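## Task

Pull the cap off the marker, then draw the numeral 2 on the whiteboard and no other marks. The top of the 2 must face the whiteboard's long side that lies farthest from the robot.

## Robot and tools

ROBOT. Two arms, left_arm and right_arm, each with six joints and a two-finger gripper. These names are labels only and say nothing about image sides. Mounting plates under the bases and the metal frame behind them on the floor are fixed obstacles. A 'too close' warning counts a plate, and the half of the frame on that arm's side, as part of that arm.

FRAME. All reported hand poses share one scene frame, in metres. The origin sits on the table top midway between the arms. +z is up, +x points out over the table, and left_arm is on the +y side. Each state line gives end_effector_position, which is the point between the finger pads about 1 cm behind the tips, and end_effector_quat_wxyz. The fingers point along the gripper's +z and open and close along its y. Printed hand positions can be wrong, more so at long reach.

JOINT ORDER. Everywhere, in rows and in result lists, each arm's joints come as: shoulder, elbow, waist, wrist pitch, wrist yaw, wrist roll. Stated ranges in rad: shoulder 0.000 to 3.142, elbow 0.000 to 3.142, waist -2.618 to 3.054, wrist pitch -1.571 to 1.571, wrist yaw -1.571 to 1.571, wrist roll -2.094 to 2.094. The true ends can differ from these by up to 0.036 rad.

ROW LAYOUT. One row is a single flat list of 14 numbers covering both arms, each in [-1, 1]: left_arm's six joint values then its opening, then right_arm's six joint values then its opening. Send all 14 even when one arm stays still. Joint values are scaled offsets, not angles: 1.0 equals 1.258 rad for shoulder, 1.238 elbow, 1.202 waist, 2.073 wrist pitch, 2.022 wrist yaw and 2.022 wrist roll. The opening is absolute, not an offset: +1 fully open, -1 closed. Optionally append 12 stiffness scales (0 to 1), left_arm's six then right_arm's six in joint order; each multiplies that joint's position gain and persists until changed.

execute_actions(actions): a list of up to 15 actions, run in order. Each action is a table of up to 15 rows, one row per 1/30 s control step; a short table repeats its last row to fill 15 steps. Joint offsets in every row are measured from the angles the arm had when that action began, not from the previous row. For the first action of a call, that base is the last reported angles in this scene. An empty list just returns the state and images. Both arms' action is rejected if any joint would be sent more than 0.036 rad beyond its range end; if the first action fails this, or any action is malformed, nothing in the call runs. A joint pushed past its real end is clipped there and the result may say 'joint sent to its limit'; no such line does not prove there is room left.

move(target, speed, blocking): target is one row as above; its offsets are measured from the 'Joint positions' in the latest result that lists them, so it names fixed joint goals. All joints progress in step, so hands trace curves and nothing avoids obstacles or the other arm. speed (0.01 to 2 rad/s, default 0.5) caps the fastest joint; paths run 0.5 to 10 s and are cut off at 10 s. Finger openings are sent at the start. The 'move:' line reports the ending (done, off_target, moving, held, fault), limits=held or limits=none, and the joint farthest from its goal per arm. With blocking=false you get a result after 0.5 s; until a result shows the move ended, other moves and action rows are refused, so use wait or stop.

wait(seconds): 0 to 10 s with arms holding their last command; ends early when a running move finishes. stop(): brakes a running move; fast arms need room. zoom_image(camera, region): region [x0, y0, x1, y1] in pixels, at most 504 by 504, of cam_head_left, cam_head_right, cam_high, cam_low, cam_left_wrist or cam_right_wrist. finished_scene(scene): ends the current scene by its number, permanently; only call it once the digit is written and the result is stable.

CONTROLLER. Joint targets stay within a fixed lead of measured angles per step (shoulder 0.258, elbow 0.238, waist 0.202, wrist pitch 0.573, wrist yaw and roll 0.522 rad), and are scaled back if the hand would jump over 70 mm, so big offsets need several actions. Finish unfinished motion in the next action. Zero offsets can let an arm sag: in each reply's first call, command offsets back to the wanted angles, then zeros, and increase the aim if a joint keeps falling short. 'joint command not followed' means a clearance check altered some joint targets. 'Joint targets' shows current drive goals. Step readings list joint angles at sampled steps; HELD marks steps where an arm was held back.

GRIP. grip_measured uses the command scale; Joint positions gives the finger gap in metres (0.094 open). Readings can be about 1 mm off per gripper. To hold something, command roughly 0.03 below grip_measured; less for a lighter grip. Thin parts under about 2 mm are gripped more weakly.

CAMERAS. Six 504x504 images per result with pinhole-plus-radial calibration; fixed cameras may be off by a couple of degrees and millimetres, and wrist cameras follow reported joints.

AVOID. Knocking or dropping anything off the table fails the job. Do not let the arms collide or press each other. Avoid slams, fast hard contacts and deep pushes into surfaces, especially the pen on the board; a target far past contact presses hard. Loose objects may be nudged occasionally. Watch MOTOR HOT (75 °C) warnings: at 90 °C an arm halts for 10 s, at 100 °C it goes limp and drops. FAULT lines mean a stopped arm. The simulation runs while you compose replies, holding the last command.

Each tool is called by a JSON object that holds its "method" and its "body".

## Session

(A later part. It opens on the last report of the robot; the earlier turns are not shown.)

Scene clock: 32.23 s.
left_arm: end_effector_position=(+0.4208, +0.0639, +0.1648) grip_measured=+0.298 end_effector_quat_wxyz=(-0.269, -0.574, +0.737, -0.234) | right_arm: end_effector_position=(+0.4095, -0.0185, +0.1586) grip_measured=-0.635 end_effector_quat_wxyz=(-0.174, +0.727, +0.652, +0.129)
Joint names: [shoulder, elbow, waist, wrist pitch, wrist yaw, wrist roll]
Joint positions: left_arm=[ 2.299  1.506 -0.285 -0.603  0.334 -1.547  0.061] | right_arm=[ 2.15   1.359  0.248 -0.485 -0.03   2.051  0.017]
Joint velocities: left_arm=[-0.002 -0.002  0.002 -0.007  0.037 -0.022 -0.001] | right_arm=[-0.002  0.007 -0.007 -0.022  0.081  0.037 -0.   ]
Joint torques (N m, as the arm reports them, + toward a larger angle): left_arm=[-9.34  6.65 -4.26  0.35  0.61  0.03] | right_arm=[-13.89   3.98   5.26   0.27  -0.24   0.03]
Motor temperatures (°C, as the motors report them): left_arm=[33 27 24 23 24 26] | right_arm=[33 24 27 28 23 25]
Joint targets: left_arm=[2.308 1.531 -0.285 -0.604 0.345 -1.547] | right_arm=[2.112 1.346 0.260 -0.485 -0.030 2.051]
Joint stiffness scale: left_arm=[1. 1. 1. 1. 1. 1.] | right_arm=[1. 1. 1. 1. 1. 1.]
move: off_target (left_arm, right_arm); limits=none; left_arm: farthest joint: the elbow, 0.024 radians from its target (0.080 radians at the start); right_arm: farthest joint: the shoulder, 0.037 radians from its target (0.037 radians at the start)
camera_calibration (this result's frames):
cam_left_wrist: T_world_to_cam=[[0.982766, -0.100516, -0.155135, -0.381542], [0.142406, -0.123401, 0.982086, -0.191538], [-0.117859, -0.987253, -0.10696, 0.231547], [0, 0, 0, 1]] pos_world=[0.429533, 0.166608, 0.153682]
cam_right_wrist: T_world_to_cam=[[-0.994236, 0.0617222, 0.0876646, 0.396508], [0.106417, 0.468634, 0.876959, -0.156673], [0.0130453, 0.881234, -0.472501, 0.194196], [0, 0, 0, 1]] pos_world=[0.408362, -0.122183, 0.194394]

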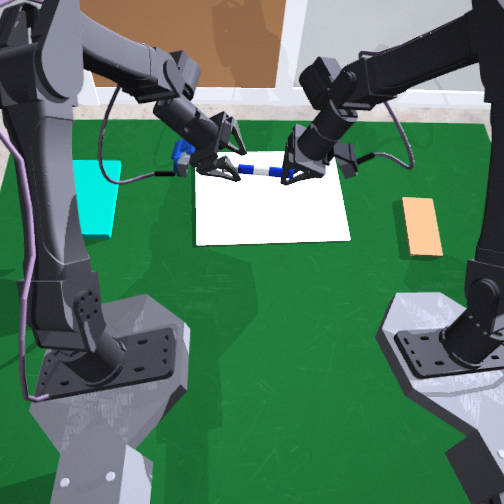

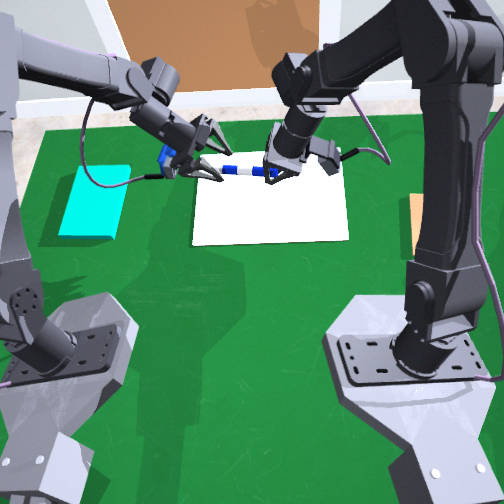

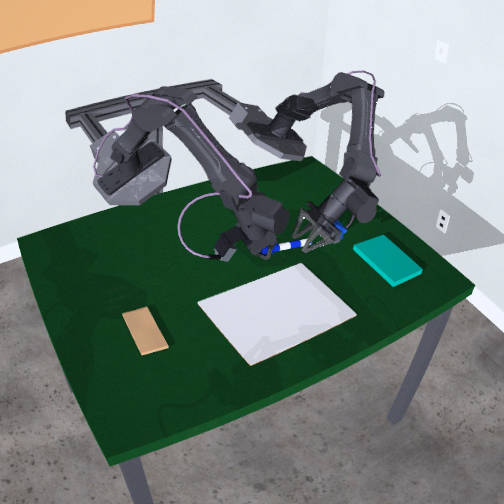

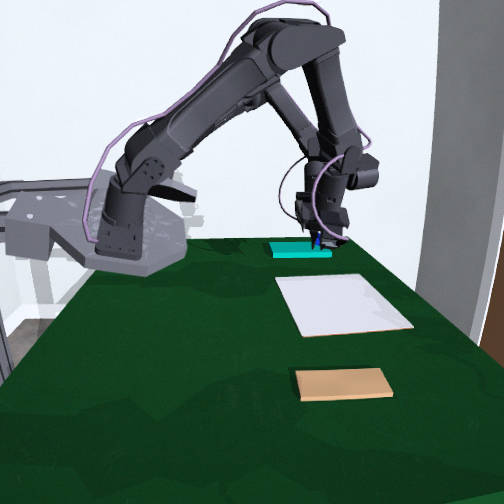

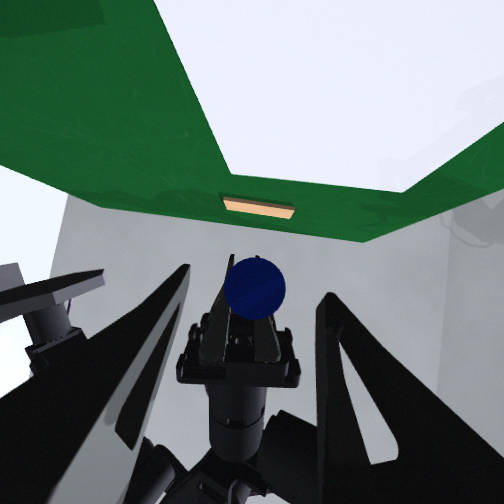

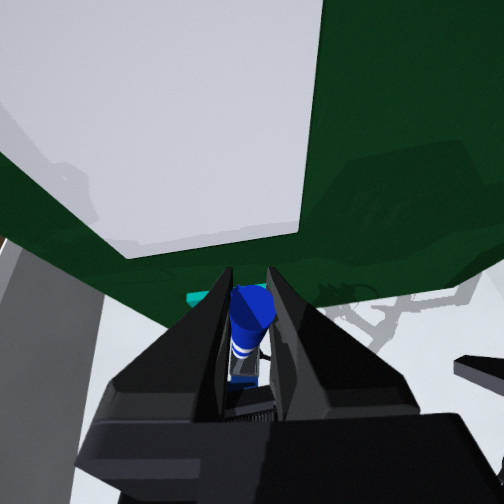

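{"method": "execute_actions", "body": {"actions": [[[0.007,0.02,0,0,0.005,0,-0.3,-0.03,-0.01,0.01,0,0,0,-0.72]],[[0.007,0.02,0,0,0.005,0,-0.6,-0.03,-0.01,0.01,0,0,0,-0.72]],[[0.007,0.02,0,0,0.005,0,-0.74,-0.03,-0.01,0.01,0,0,0,-0.72]]]}}

Scene clock: 34.37 s.
left_arm: end_effector_position=(+0.4212, +0.0638, +0.1648) grip_measured=-0.649 end_effector_quat_wxyz=(-0.269, -0.575, +0.737, -0.235) | right_arm: end_effector_position=(+0.4104, -0.0184, +0.1586) grip_measured=-0.635 end_effector_quat_wxyz=(-0.172, +0.727, +0.652, +0.131)
Joint names: [shoulder, elbow, waist, wrist pitch, wrist yaw, wrist roll]
Joint positions: left_arm=[ 2.299  1.506 -0.285 -0.601  0.335 -1.548  0.016] | right_arm=[ 2.15   1.359  0.248 -0.482 -0.028  2.051  0.017]
Joint velocities: left_arm=[ 0.027  0.007 -0.007  0.007  0.051 -0.037 -0.   ] | right_arm=[ 0.017 -0.007 -0.017  0.022  0.022  0.037 -0.001]
Joint torques (N m, as the arm reports them, + toward a larger angle): left_arm=[-9.41  6.71 -4.1   0.34  0.61  0.03] | right_arm=[-13.95   3.95   5.25   0.29  -0.24   0.03]
Motor temperatures (°C, as the motors report them): left_arm=[33 27 24 23 24 26] | right_arm=[33 24 27 27 23 25]
Joint targets: left_arm=[2.308 1.531 -0.285 -0.602 0.345 -1.547] | right_arm=[2.112 1.346 0.260 -0.482 -0.028 2.051]
Joint stiffness scale: left_arm=[1. 1. 1. 1. 1. 1.] | right_arm=[1. 1. 1. 1. 1. 1.]
Step readings (joint positions; steps 1 to 15: 1st action; 16 to 30: 2nd action; 31 to 45: 3rd action):
0: left_arm=[2.299 1.506 -0.285 -0.603 0.334 -1.547] | right_arm=[2.150 1.359 0.248 -0.485 -0.030 2.051]
1: left_arm=[2.299 1.506 -0.285 -0.603 0.334 -1.547] | right_arm=[2.150 1.359 0.248 -0.485 -0.030 2.051]
2: left_arm=[2.299 1.506 -0.285 -0.603 0.334 -1.547] | right_arm=[2.150 1.359 0.248 -0.485 -0.030 2.051]
4: left_arm=[2.299 1.506 -0.285 -0.603 0.334 -1.547] | right_arm=[2.150 1.359 0.248 -0.485 -0.030 2.051]
8: left_arm=[2.299 1.506 -0.285 -0.603 0.334 -1.547] | right_arm=[2.150 1.359 0.248 -0.485 -0.030 2.051]
15: left_arm=[2.299 1.506 -0.285 -0.603 0.334 -1.547] | right_arm=[2.150 1.359 0.248 -0.485 -0.030 2.051]
16: left_arm=[2.299 1.506 -0.285 -0.603 0.334 -1.547] | right_arm=[2.150 1.359 0.248 -0.485 -0.030 2.051]
17: left_arm=[2.299 1.506 -0.285 -0.603 0.334 -1.547] | right_arm=[2.150 1.359 0.248 -0.485 -0.030 2.051]
19: left_arm=[2.299 1.506 -0.285 -0.603 0.334 -1.547] | right_arm=[2.150 1.359 0.248 -0.483 -0.028 2.051]
23: left_arm=[2.299 1.506 -0.285 -0.603 0.334 -1.547] | right_arm=[2.150 1.359 0.248 -0.482 -0.028 2.051]
30: left_arm=[2.299 1.506 -0.285 -0.603 0.334 -1.547] | right_arm=[2.150 1.359 0.248 -0.482 -0.028 2.051]
31: left_arm=[2.299 1.506 -0.285 -0.602 0.335 -1.548] | right_arm=[2.150 1.359 0.248 -0.482 -0.028 2.051]
32: left_arm=[2.299 1.506 -0.285 -0.601 0.335 -1.548] | right_arm=[2.150 1.359 0.248 -0.482 -0.028 2.051]
34: left_arm=[2.299 1.506 -0.285 -0.601 0.335 -1.548] | right_arm=[2.150 1.359 0.248 -0.482 -0.028 2.051]
38: left_arm=[2.299 1.506 -0.285 -0.601 0.335 -1.548] | right_arm=[2.150 1.359 0.248 -0.482 -0.028 2.051]
45: Joint positions above
camera_calibration (this result's frames):
cam_left_wrist: T_world_to_cam=[[0.983014, -0.099766, -0.154046, -0.382216], [0.141488, -0.122654, 0.982312, -0.191352], [-0.116896, -0.987422, -0.106454, 0.230989], [0, 0, 0, 1]] pos_world=[0.4298, 0.166482, 0.153679]
cam_right_wrist: T_world_to_cam=[[-0.994458, 0.0633454, 0.0839092, 0.398195], [0.10387, 0.468524, 0.877323, -0.155835], [0.0162609, 0.881177, -0.472508, 0.192785], [0, 0, 0, 1]] pos_world=[0.40904, -0.122089, 0.194398]

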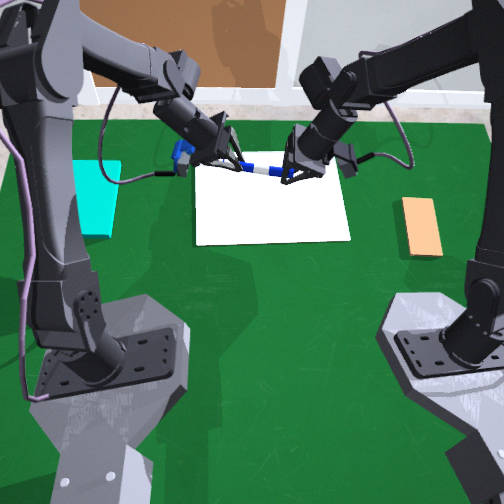

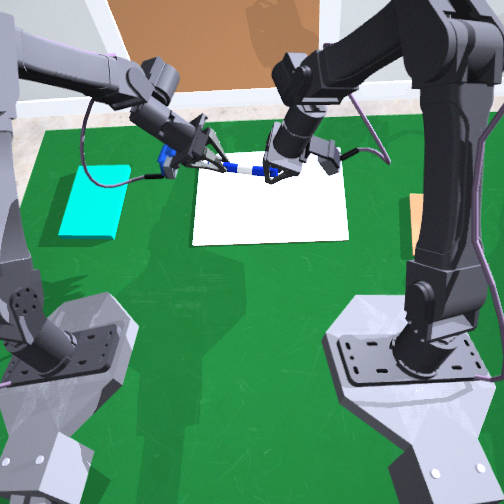

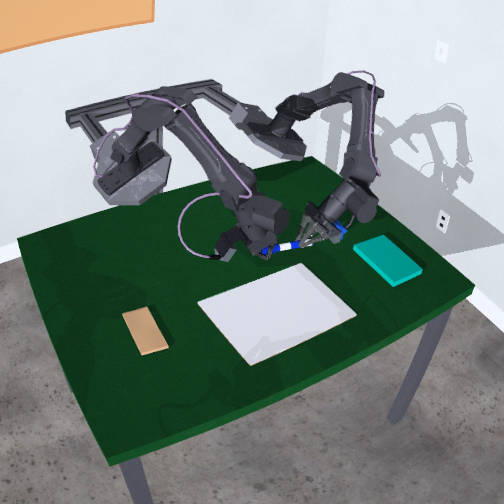

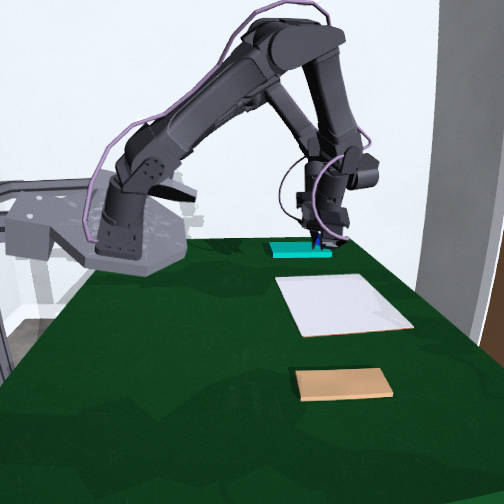

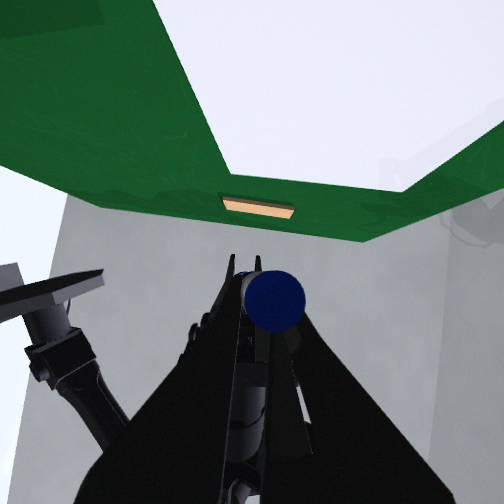

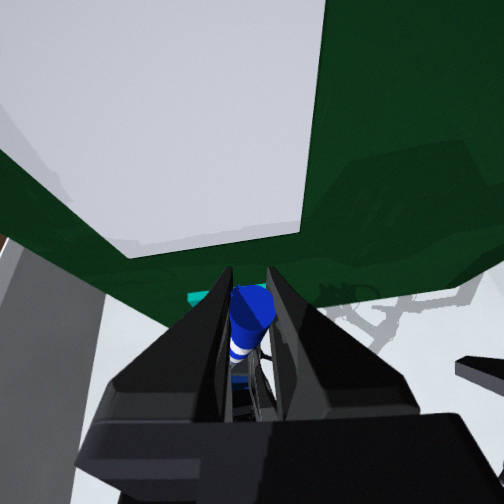

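{"method": "move", "body": {"target": [0.007,0.02,0.06,0,-0.05,0,-0.74,-0.07,-0.087,-0.056,0.022,0.05,0,-0.72], "speed": 0.1}}

Scene clock: 36.33 s.
left_arm: end_effector_position=(+0.4340, +0.1055, +0.1393) grip_measured=-0.649 end_effector_quat_wxyz=(-0.227, -0.614, +0.729, -0.201) | right_arm: end_effector_position=(+0.4116, -0.0634, +0.1439) grip_measured=-0.635 end_effector_quat_wxyz=(-0.123, +0.757, +0.632, +0.110)
Joint names: [shoulder, elbow, waist, wrist pitch, wrist yaw, wrist roll]
Joint positions: left_arm=[ 2.303  1.506 -0.213 -0.591  0.234 -1.548  0.016] | right_arm=[ 2.098  1.266  0.184 -0.43   0.064  2.051  0.017]
Joint velocities: left_arm=[ 0.012 -0.007 -0.007  0.037  0.022 -0.022 -0.001] | right_arm=[-0.022 -0.012 -0.017 -0.037  0.11   0.022 -0.   ]
Joint torques (N m, as the arm reports them, + toward a larger angle): left_arm=[-9.76  6.61 -3.99  0.22  0.44  0.03] | right_arm=[-13.44   3.45   3.58   0.19  -0.08   0.01]
Motor temperatures (°C, as the motors report them): left_arm=[33 27 24 23 24 26] | right_arm=[34 24 27 27 23 25]
Joint targets: left_arm=[2.308 1.531 -0.213 -0.601 0.233 -1.548] | right_arm=[2.062 1.251 0.181 -0.436 0.073 2.051]
Joint stiffness scale: left_arm=[1. 1. 1. 1. 1. 1.] | right_arm=[1. 1. 1. 1. 1. 1.]
move: off_target (left_arm, right_arm); limits=none; left_arm: farthest joint: the elbow, 0.024 radians from its target (0.024 radians at the start); right_arm: farthest joint: the shoulder, 0.036 radians from its target (0.088 radians at the start)
camera_calibration (this result's frames):
cam_left_wrist: T_world_to_cam=[[0.986856, -0.0137516, -0.161015, -0.404402], [0.153866, -0.224599, 0.962227, -0.154845], [-0.0493959, -0.974354, -0.219531, 0.256054], [0, 0, 0, 1]] pos_world=[0.43556, 0.209148, 0.140093]
cam_right_wrist: T_world_to_cam=[[-0.988292, 0.142775, 0.0537941, 0.410298], [0.124193, 0.547996, 0.82721, -0.118117], [0.0886257, 0.824206, -0.559312, 0.20458], [0, 0, 0, 1]] pos_world=[0.402032, -0.162468, 0.19006]

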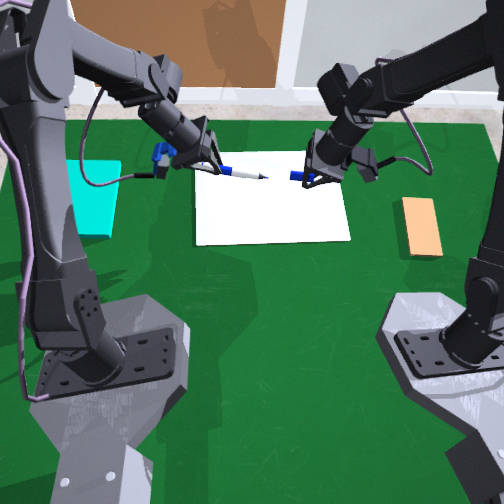

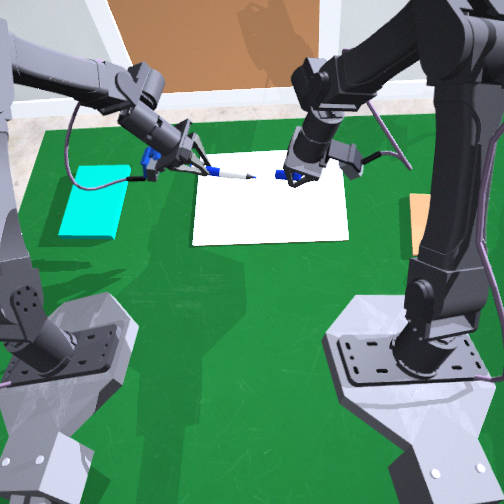

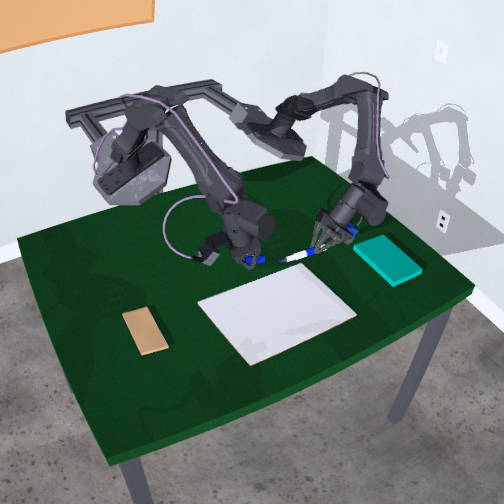

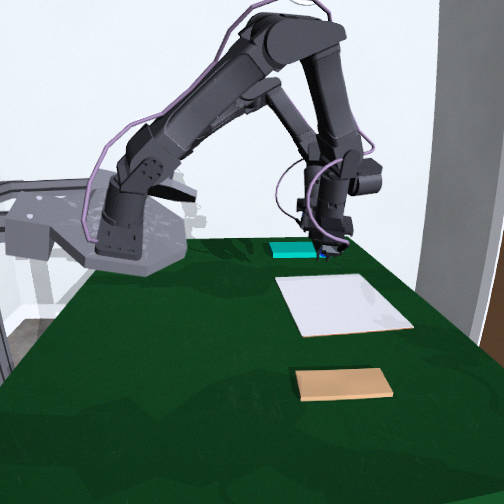

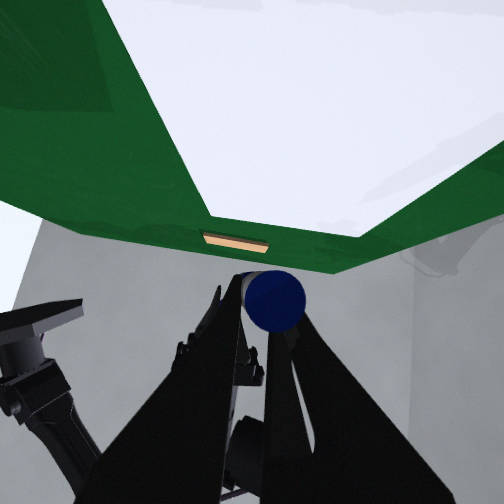

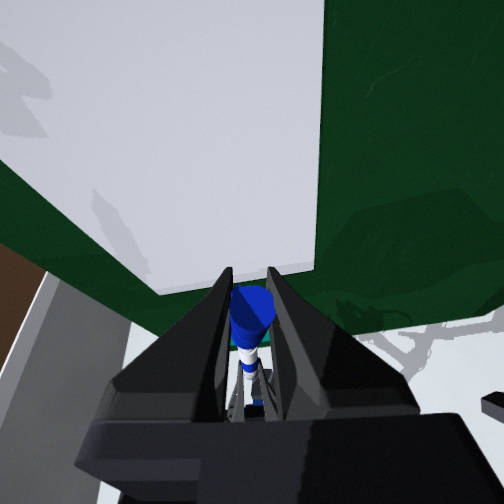

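{"method": "move", "body": {"target": [-0.12,-0.1,-0.03,0.08,0.05,0.74,-0.74,-0.2,0,-0.5,0,0,0,-0.72], "speed": 1.2}}

{"method": "move", "body": {"target": [0.09,-0.12,-0.03,0.09,0.062,0.735,-0.74,-0.03,0,0,0,0,0,-0.72], "speed": 1.2}}

Scene clock: 40.17 s.
left_arm: end_effector_position=(+0.4557, +0.0935, +0.1852) grip_measured=-0.648 end_effector_quat_wxyz=(+0.055, +0.048, +0.933, -0.353) | right_arm: end_effector_position=(+0.4587, -0.3424, +0.1458) grip_measured=-0.635 end_effector_quat_wxyz=(-0.006, +0.918, +0.383, +0.105)
Joint names: [shoulder, elbow, waist, wrist pitch, wrist yaw, wrist roll]
Joint positions: left_arm=[ 2.171  1.398 -0.235 -0.433  0.32  -0.061  0.017] | right_arm=[ 1.88   1.266 -0.42  -0.428  0.061  2.051  0.017]
Joint velocities: left_arm=[ 0.007  0.027 -0.022  0.007  0.007  0.007  0.001] | right_arm=[-0.007 -0.002  0.012 -0.037 -0.051  0.037  0.   ]
Joint torques (N m, as the arm reports them, + toward a larger angle): left_arm=[-10.89   4.25  -4.92   0.75   0.66   0.16] | right_arm=[-13.72   5.2    2.12   0.33  -0.03   0.03]
Motor temperatures (°C, as the motors report them): left_arm=[33 27 24 23 24 26] | right_arm=[34 24 27 27 23 25]
Joint targets: left_arm=[2.152 1.382 -0.249 -0.425 0.335 -0.051] | right_arm=[1.846 1.266 -0.417 -0.430 0.064 2.051]
Joint stiffness scale: left_arm=[1. 1. 1. 1. 1. 1.] | right_arm=[1. 1. 1. 1. 1. 1.]
move: off_target (right_arm); limits=none; left_arm: farthest joint: the shoulder, 0.018 radians from its target (0.151 radians at the start); right_arm: farthest joint: the shoulder, 0.033 radians from its target (0.251 radians at the start)
camera_calibration (this result's frames):
cam_left_wrist: T_world_to_cam=[[0.099136, -0.774833, 0.624345, -0.0882524], [-0.779625, 0.329416, 0.532608, 0.248149], [-0.618351, -0.539555, -0.571422, 0.539279], [0, 0, 0, 1]] pos_world=[0.535676, 0.140846, 0.23109]
cam_right_wrist: T_world_to_cam=[[-0.723785, 0.687427, -0.0598336, 0.578215], [0.425945, 0.51332, 0.745033, -0.110971], [0.542869, 0.513757, -0.664339, 0.132097], [0, 0, 0, 1]] pos_world=[0.394059, -0.408383, 0.205031]

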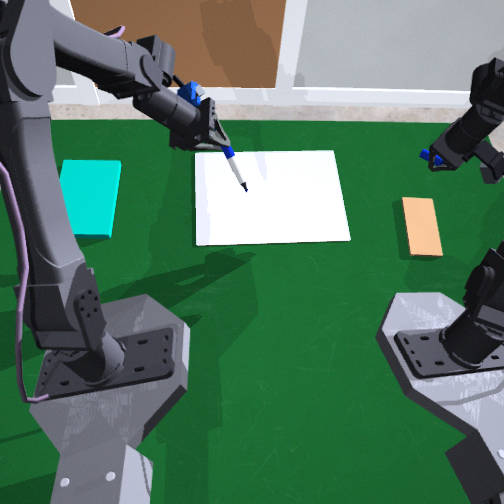

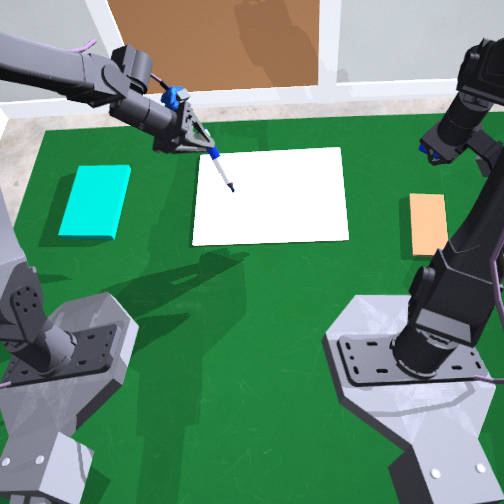

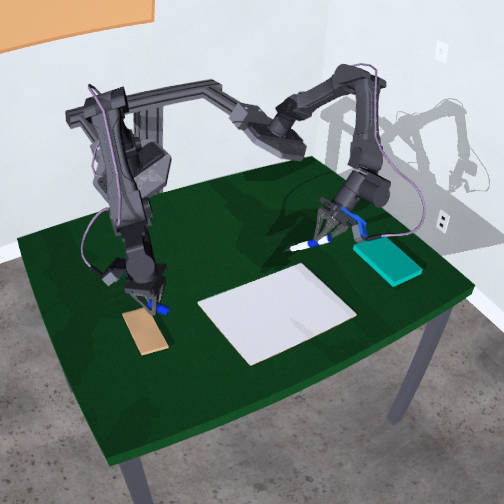

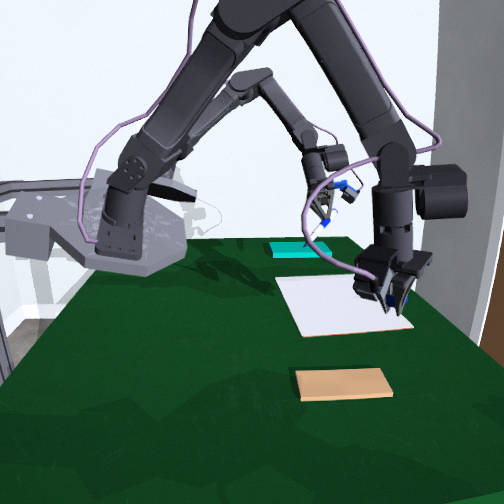

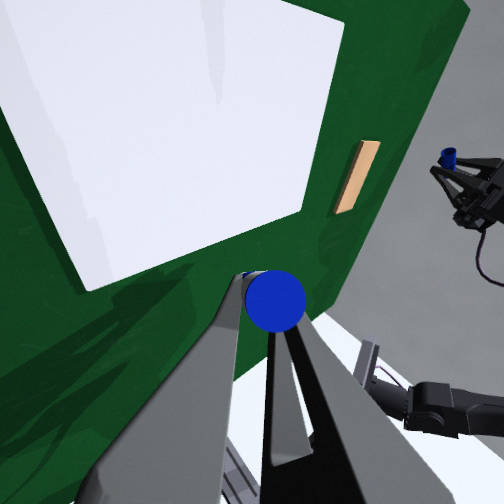

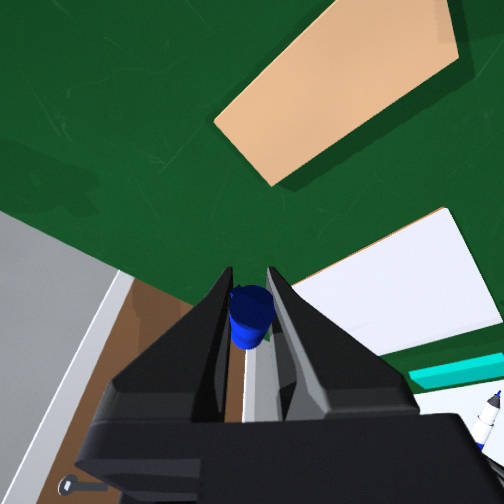

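Scene clock: 42.40 s.
left_arm: end_effector_position=(+0.4070, +0.0548, +0.1432) grip_measured=-0.648 end_effector_quat_wxyz=(+0.286, +0.662, +0.633, -0.282) | right_arm: end_effector_position=(+0.4587, -0.3424, +0.1458) grip_measured=-0.635 end_effector_quat_wxyz=(-0.006, +0.918, +0.383, +0.105)
Joint names: [shoulder, elbow, waist, wrist pitch, wrist yaw, wrist roll]
Joint positions: left_arm=[ 2.275  1.264 -0.257 -0.251  0.424  1.418  0.017] | right_arm=[ 1.88   1.266 -0.42  -0.428  0.061  2.051  0.017]
Joint velocities: left_arm=[ 0.012  0.002 -0.007  0.022 -0.037  0.051 -0.001] | right_arm=[ 0.002  0.002  0.012 -0.066  0.022 -0.051  0.002]
Joint torques (N m, as the arm reports them, + toward a larger angle): left_arm=[-8.75  3.43 -4.92  0.63  0.77  0.08] | right_arm=[-14.06   5.16   1.9    0.35  -0.07   0.03]
Motor temperatures (°C, as the motors report them): left_arm=[33 27 24 23 24 26] | right_arm=[35 24 27 27 23 25]
Joint targets: left_arm=[2.284 1.250 -0.271 -0.246 0.445 1.425] | right_arm=[1.842 1.266 -0.420 -0.428 0.061 2.051]
Joint stiffness scale: left_arm=[1. 1. 1. 1. 1. 1.] | right_arm=[1. 1. 1. 1. 1. 1.]
move: off_target (left_arm, right_arm); limits=none; left_arm: farthest joint: the wrist yaw, 0.022 radians from its target (0.126 radians at the start); right_arm: farthest joint: the shoulder, 0.037 radians from its target (0.037 radians at the start)
camera_calibration (this result's frames):
cam_left_wrist: T_world_to_cam=[[-0.981846, -0.158194, 0.104658, 0.393295], [-0.166471, 0.983136, -0.0757081, 0.0470536], [-0.0909161, -0.0917562, -0.991622, 0.285293], [0, 0, 0, 1]] pos_world=[0.419926, 0.0421341, 0.245304]
cam_right_wrist: T_world_to_cam=[[-0.723785, 0.687427, -0.0598336, 0.578215], [0.425945, 0.51332, 0.745033, -0.110971], [0.542869, 0.513757, -0.664339, 0.132097], [0, 0, 0, 1]] pos_world=[0.394059, -0.408383, 0.205031]

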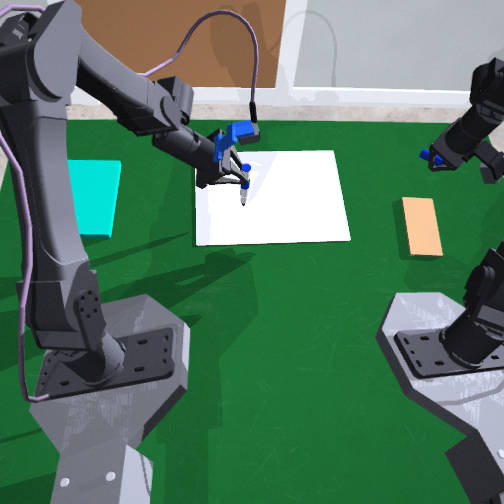

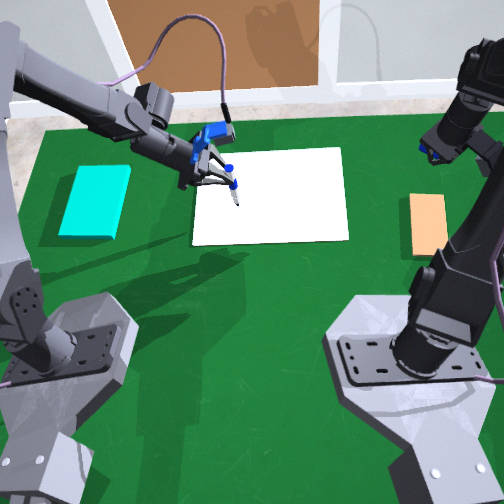

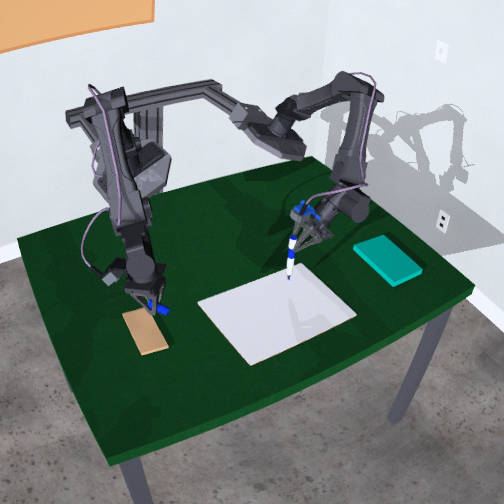

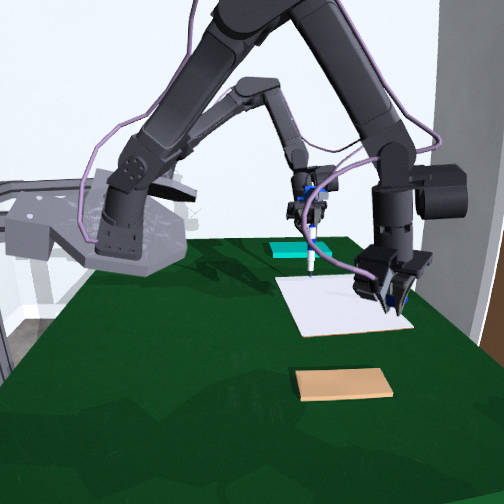

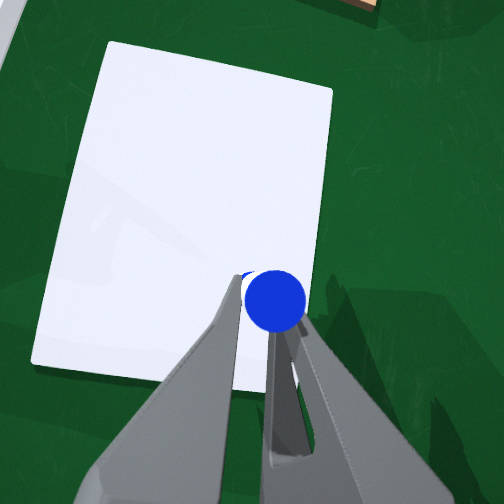

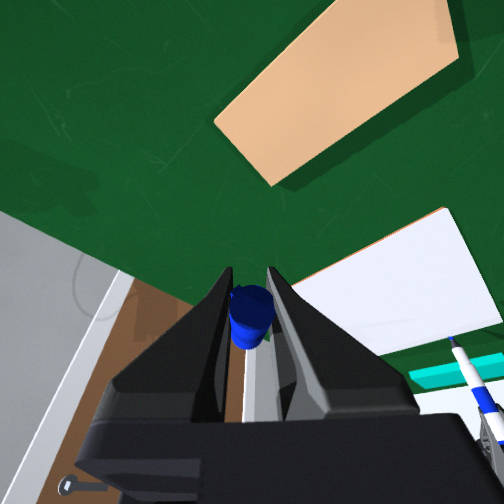

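{"method": "move", "body": {"target": [0.097,0.174,0.059,0,0.01,0,-0.74,-0.03,0,0,0,0,0,-0.72], "speed": 0.4}}

{"method": "zoom_image", "body": {"camera": "cam_low", "region": [260,200,380,320]}}

Scene clock: 44.70 s.
left_arm: end_effector_position=(+0.4701, +0.0754, +0.1225) grip_measured=-0.648 end_effector_quat_wxyz=(+0.315, +0.637, +0.659, -0.247) | right_arm: end_effector_position=(+0.4587, -0.3423, +0.1459) grip_measured=-0.635 end_effector_quat_wxyz=(-0.006, +0.918, +0.383, +0.105)
Joint names: [shoulder, elbow, waist, wrist pitch, wrist yaw, wrist roll]
Joint positions: left_arm=[ 2.385  1.458 -0.182 -0.247  0.423  1.419  0.017] | right_arm=[ 1.88   1.266 -0.42  -0.428  0.06   2.051  0.017]
Joint velocities: left_arm=[-0.007 -0.022  0.012 -0.022  0.066 -0.066 -0.   ] | right_arm=[ 0.012 -0.017 -0.017  0.022 -0.037 -0.081 -0.   ]
Joint torques (N m, as the arm reports them, + toward a larger angle): left_arm=[-9.46  6.07 -4.43  0.62  0.77  0.02] | right_arm=[-14.06   5.26   1.84   0.37  -0.07   0.02]
Motor temperatures (°C, as the motors report them): left_arm=[33 27 24 23 24 26] | right_arm=[35 24 27 27 23 25]
Joint targets: left_arm=[2.397 1.480 -0.187 -0.251 0.444 1.418] | right_arm=[1.842 1.266 -0.420 -0.428 0.060 2.051]
Joint stiffness scale: left_arm=[1. 1. 1. 1. 1. 1.] | right_arm=[1. 1. 1. 1. 1. 1.]
move: off_target (left_arm, right_arm); limits=none; left_arm: farthest joint: the wrist yaw, 0.022 radians from its target (0.020 radians at the start); right_arm: farthest joint: the shoulder, 0.037 radians from its target (0.037 radians at the start)
camera_calibration (this result's frames):
cam_left_wrist: T_world_to_cam=[[-0.96505, -0.257358, 0.0494524, 0.46703], [-0.260709, 0.961981, -0.0813769, 0.0822954], [-0.0266293, -0.0914254, -0.995456, 0.242591], [0, 0, 0, 1]] pos_world=[0.478623, 0.0632062, 0.22509]
cam_right_wrist: T_world_to_cam=[[-0.723818, 0.687406, -0.0596703, 0.578169], [0.425829, 0.513078, 0.745266, -0.111083], [0.542916, 0.514027, -0.664092, 0.132095], [0, 0, 0, 1]] pos_world=[0.394075, -0.408343, 0.20501]

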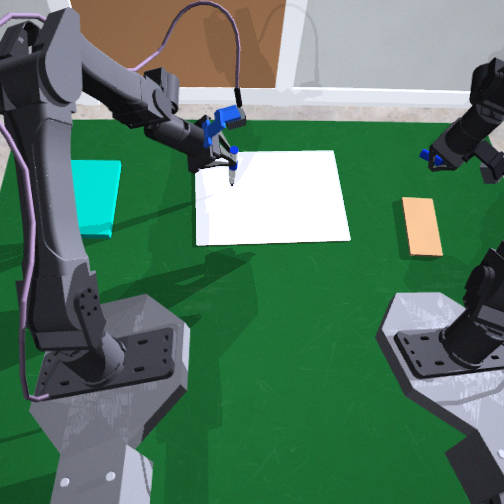

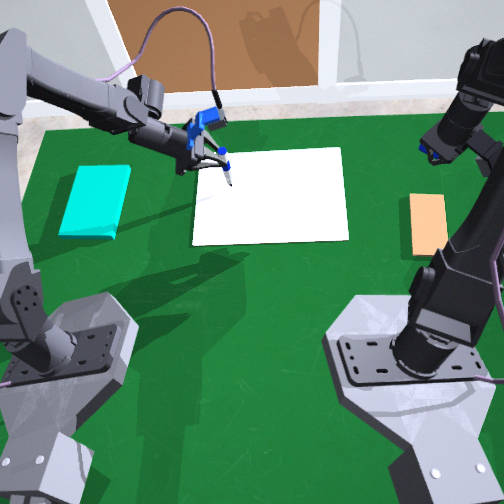

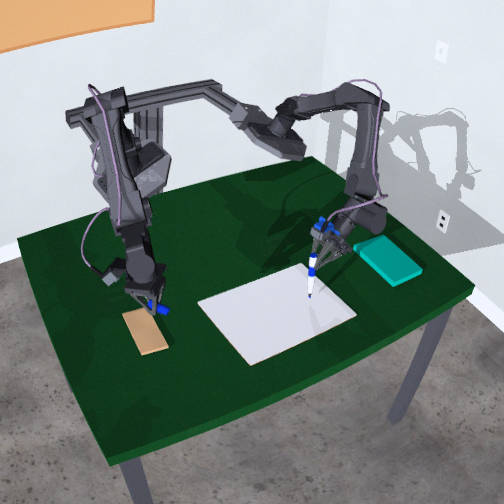

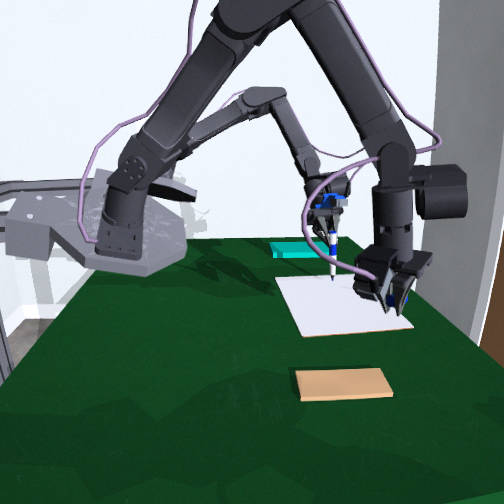

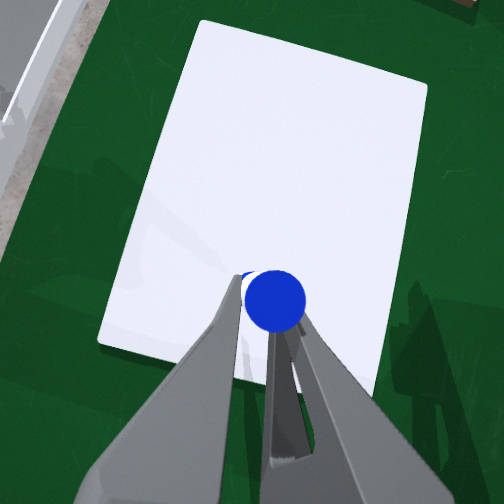

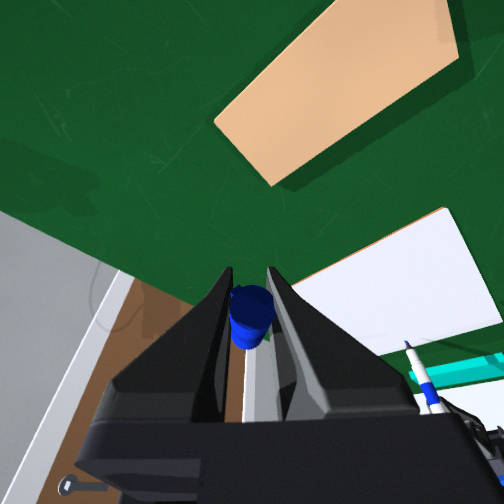

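Region (260, 200, 380, 320) of cam_low's 504x504 image, scaled by 4.200, with more detail than that image has.

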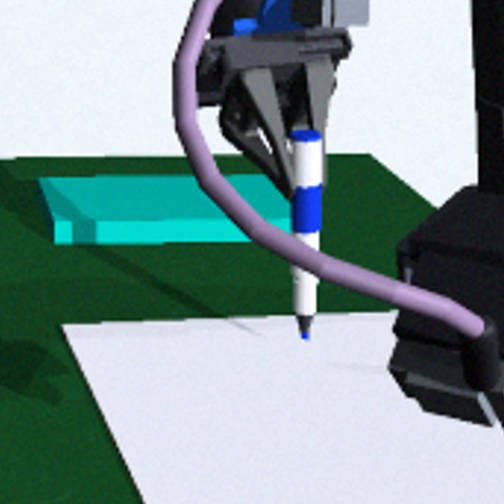

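{"method": "move", "body": {"target": [0.05,0.046,0.013,0,0.01,0,-0.74,-0.03,0,0,0,0,0,-0.72], "speed": 0.1}}

{"method": "zoom_image", "body": {"camera": "cam_low", "region": [290,240,370,320]}}

Scene clock: 46.17 s.
left_arm: end_effector_position=(+0.4718, +0.0756, +0.1085) grip_measured=-0.648 end_effector_quat_wxyz=(+0.312, +0.632, +0.663, -0.253) | right_arm: end_effector_position=(+0.4587, -0.3423, +0.1459) grip_measured=-0.635 end_effector_quat_wxyz=(-0.006, +0.918, +0.383, +0.105)
Joint names: [shoulder, elbow, waist, wrist pitch, wrist yaw, wrist roll]
Joint positions: left_arm=[ 2.433  1.492 -0.168 -0.247  0.432  1.419  0.017] | right_arm=[ 1.88   1.266 -0.42  -0.428  0.06   2.051  0.017]
Joint velocities: left_arm=[-0.002  0.007 -0.007  0.037 -0.007  0.037 -0.   ] | right_arm=[-0.022  0.022  0.022 -0.051 -0.066  0.066  0.   ]
Joint torques (N m, as the arm reports them, + toward a larger angle): left_arm=[-9.33  6.14 -4.03  0.65  0.65  0.03] | right_arm=[-14.07   5.21   1.93   0.36  -0.08   0.02]
Motor temperatures (°C, as the motors report them): left_arm=[33 27 24 23 24 26] | right_arm=[35 25 27 27 23 25]
Joint targets: left_arm=[2.448 1.515 -0.166 -0.247 0.443 1.419] | right_arm=[1.842 1.266 -0.420 -0.428 0.060 2.051]
Joint stiffness scale: left_arm=[1. 1. 1. 1. 1. 1.] | right_arm=[1. 1. 1. 1. 1. 1.]
move: off_target (left_arm, right_arm); limits=none; left_arm: farthest joint: the elbow, 0.023 radians from its target (0.057 radians at the start); right_arm: farthest joint: the shoulder, 0.037 radians from its target (0.037 radians at the start)
camera_calibration (this result's frames):
cam_left_wrist: T_world_to_cam=[[-0.962382, -0.263267, 0.0671658, 0.466671], [-0.268272, 0.959892, -0.0814743, 0.0851581], [-0.0430224, -0.0964281, -0.99441, 0.236664], [0, 0, 0, 1]] pos_world=[0.482144, 0.0639379, 0.210935]
cam_right_wrist: T_world_to_cam=[[-0.723818, 0.687406, -0.0596703, 0.578169], [0.425829, 0.513078, 0.745266, -0.111083], [0.542916, 0.514027, -0.664092, 0.132095], [0, 0, 0, 1]] pos_world=[0.394075, -0.408343, 0.20501]

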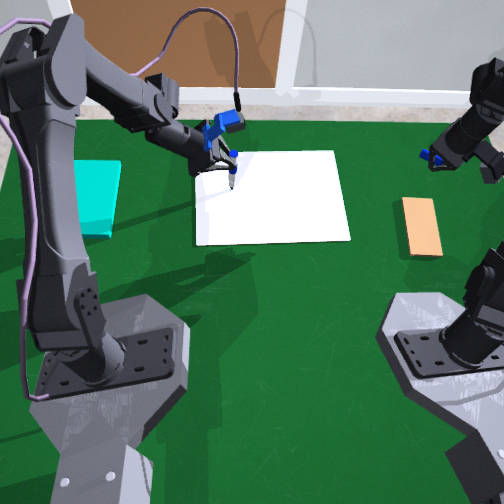

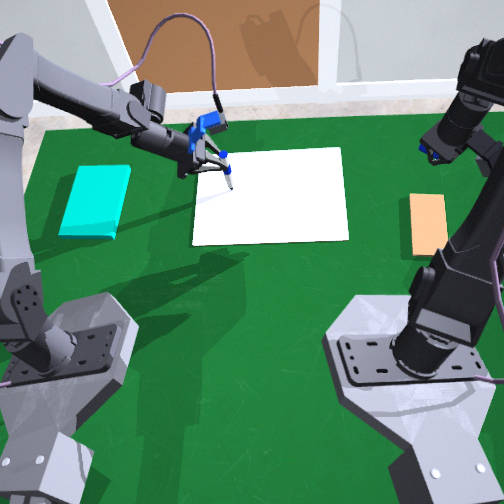

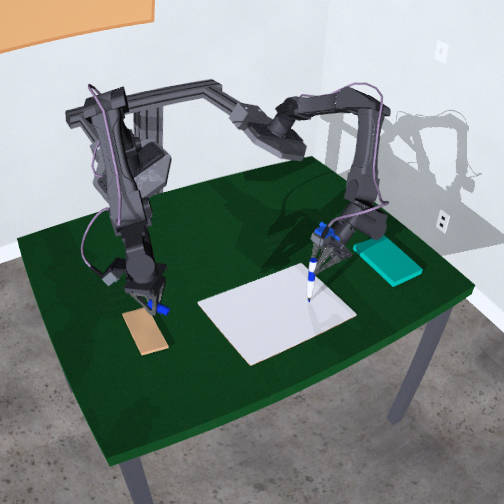

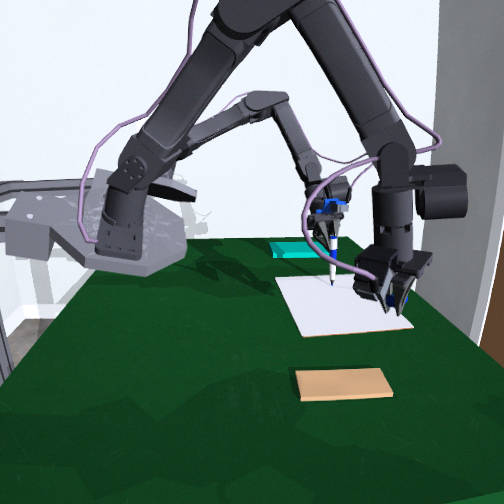

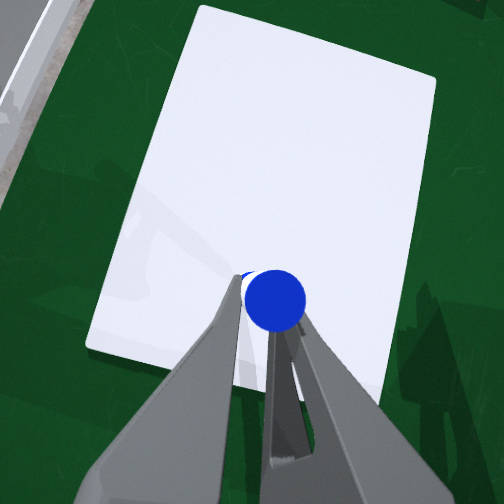

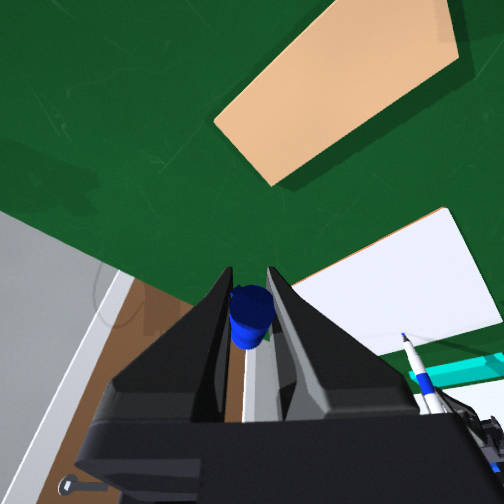

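Region (290, 240, 370, 320) of cam_low's 504x504 image, scaled by 6.300, with more detail than that image has.

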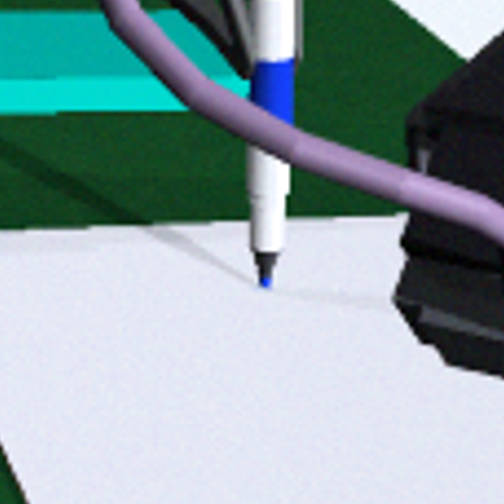

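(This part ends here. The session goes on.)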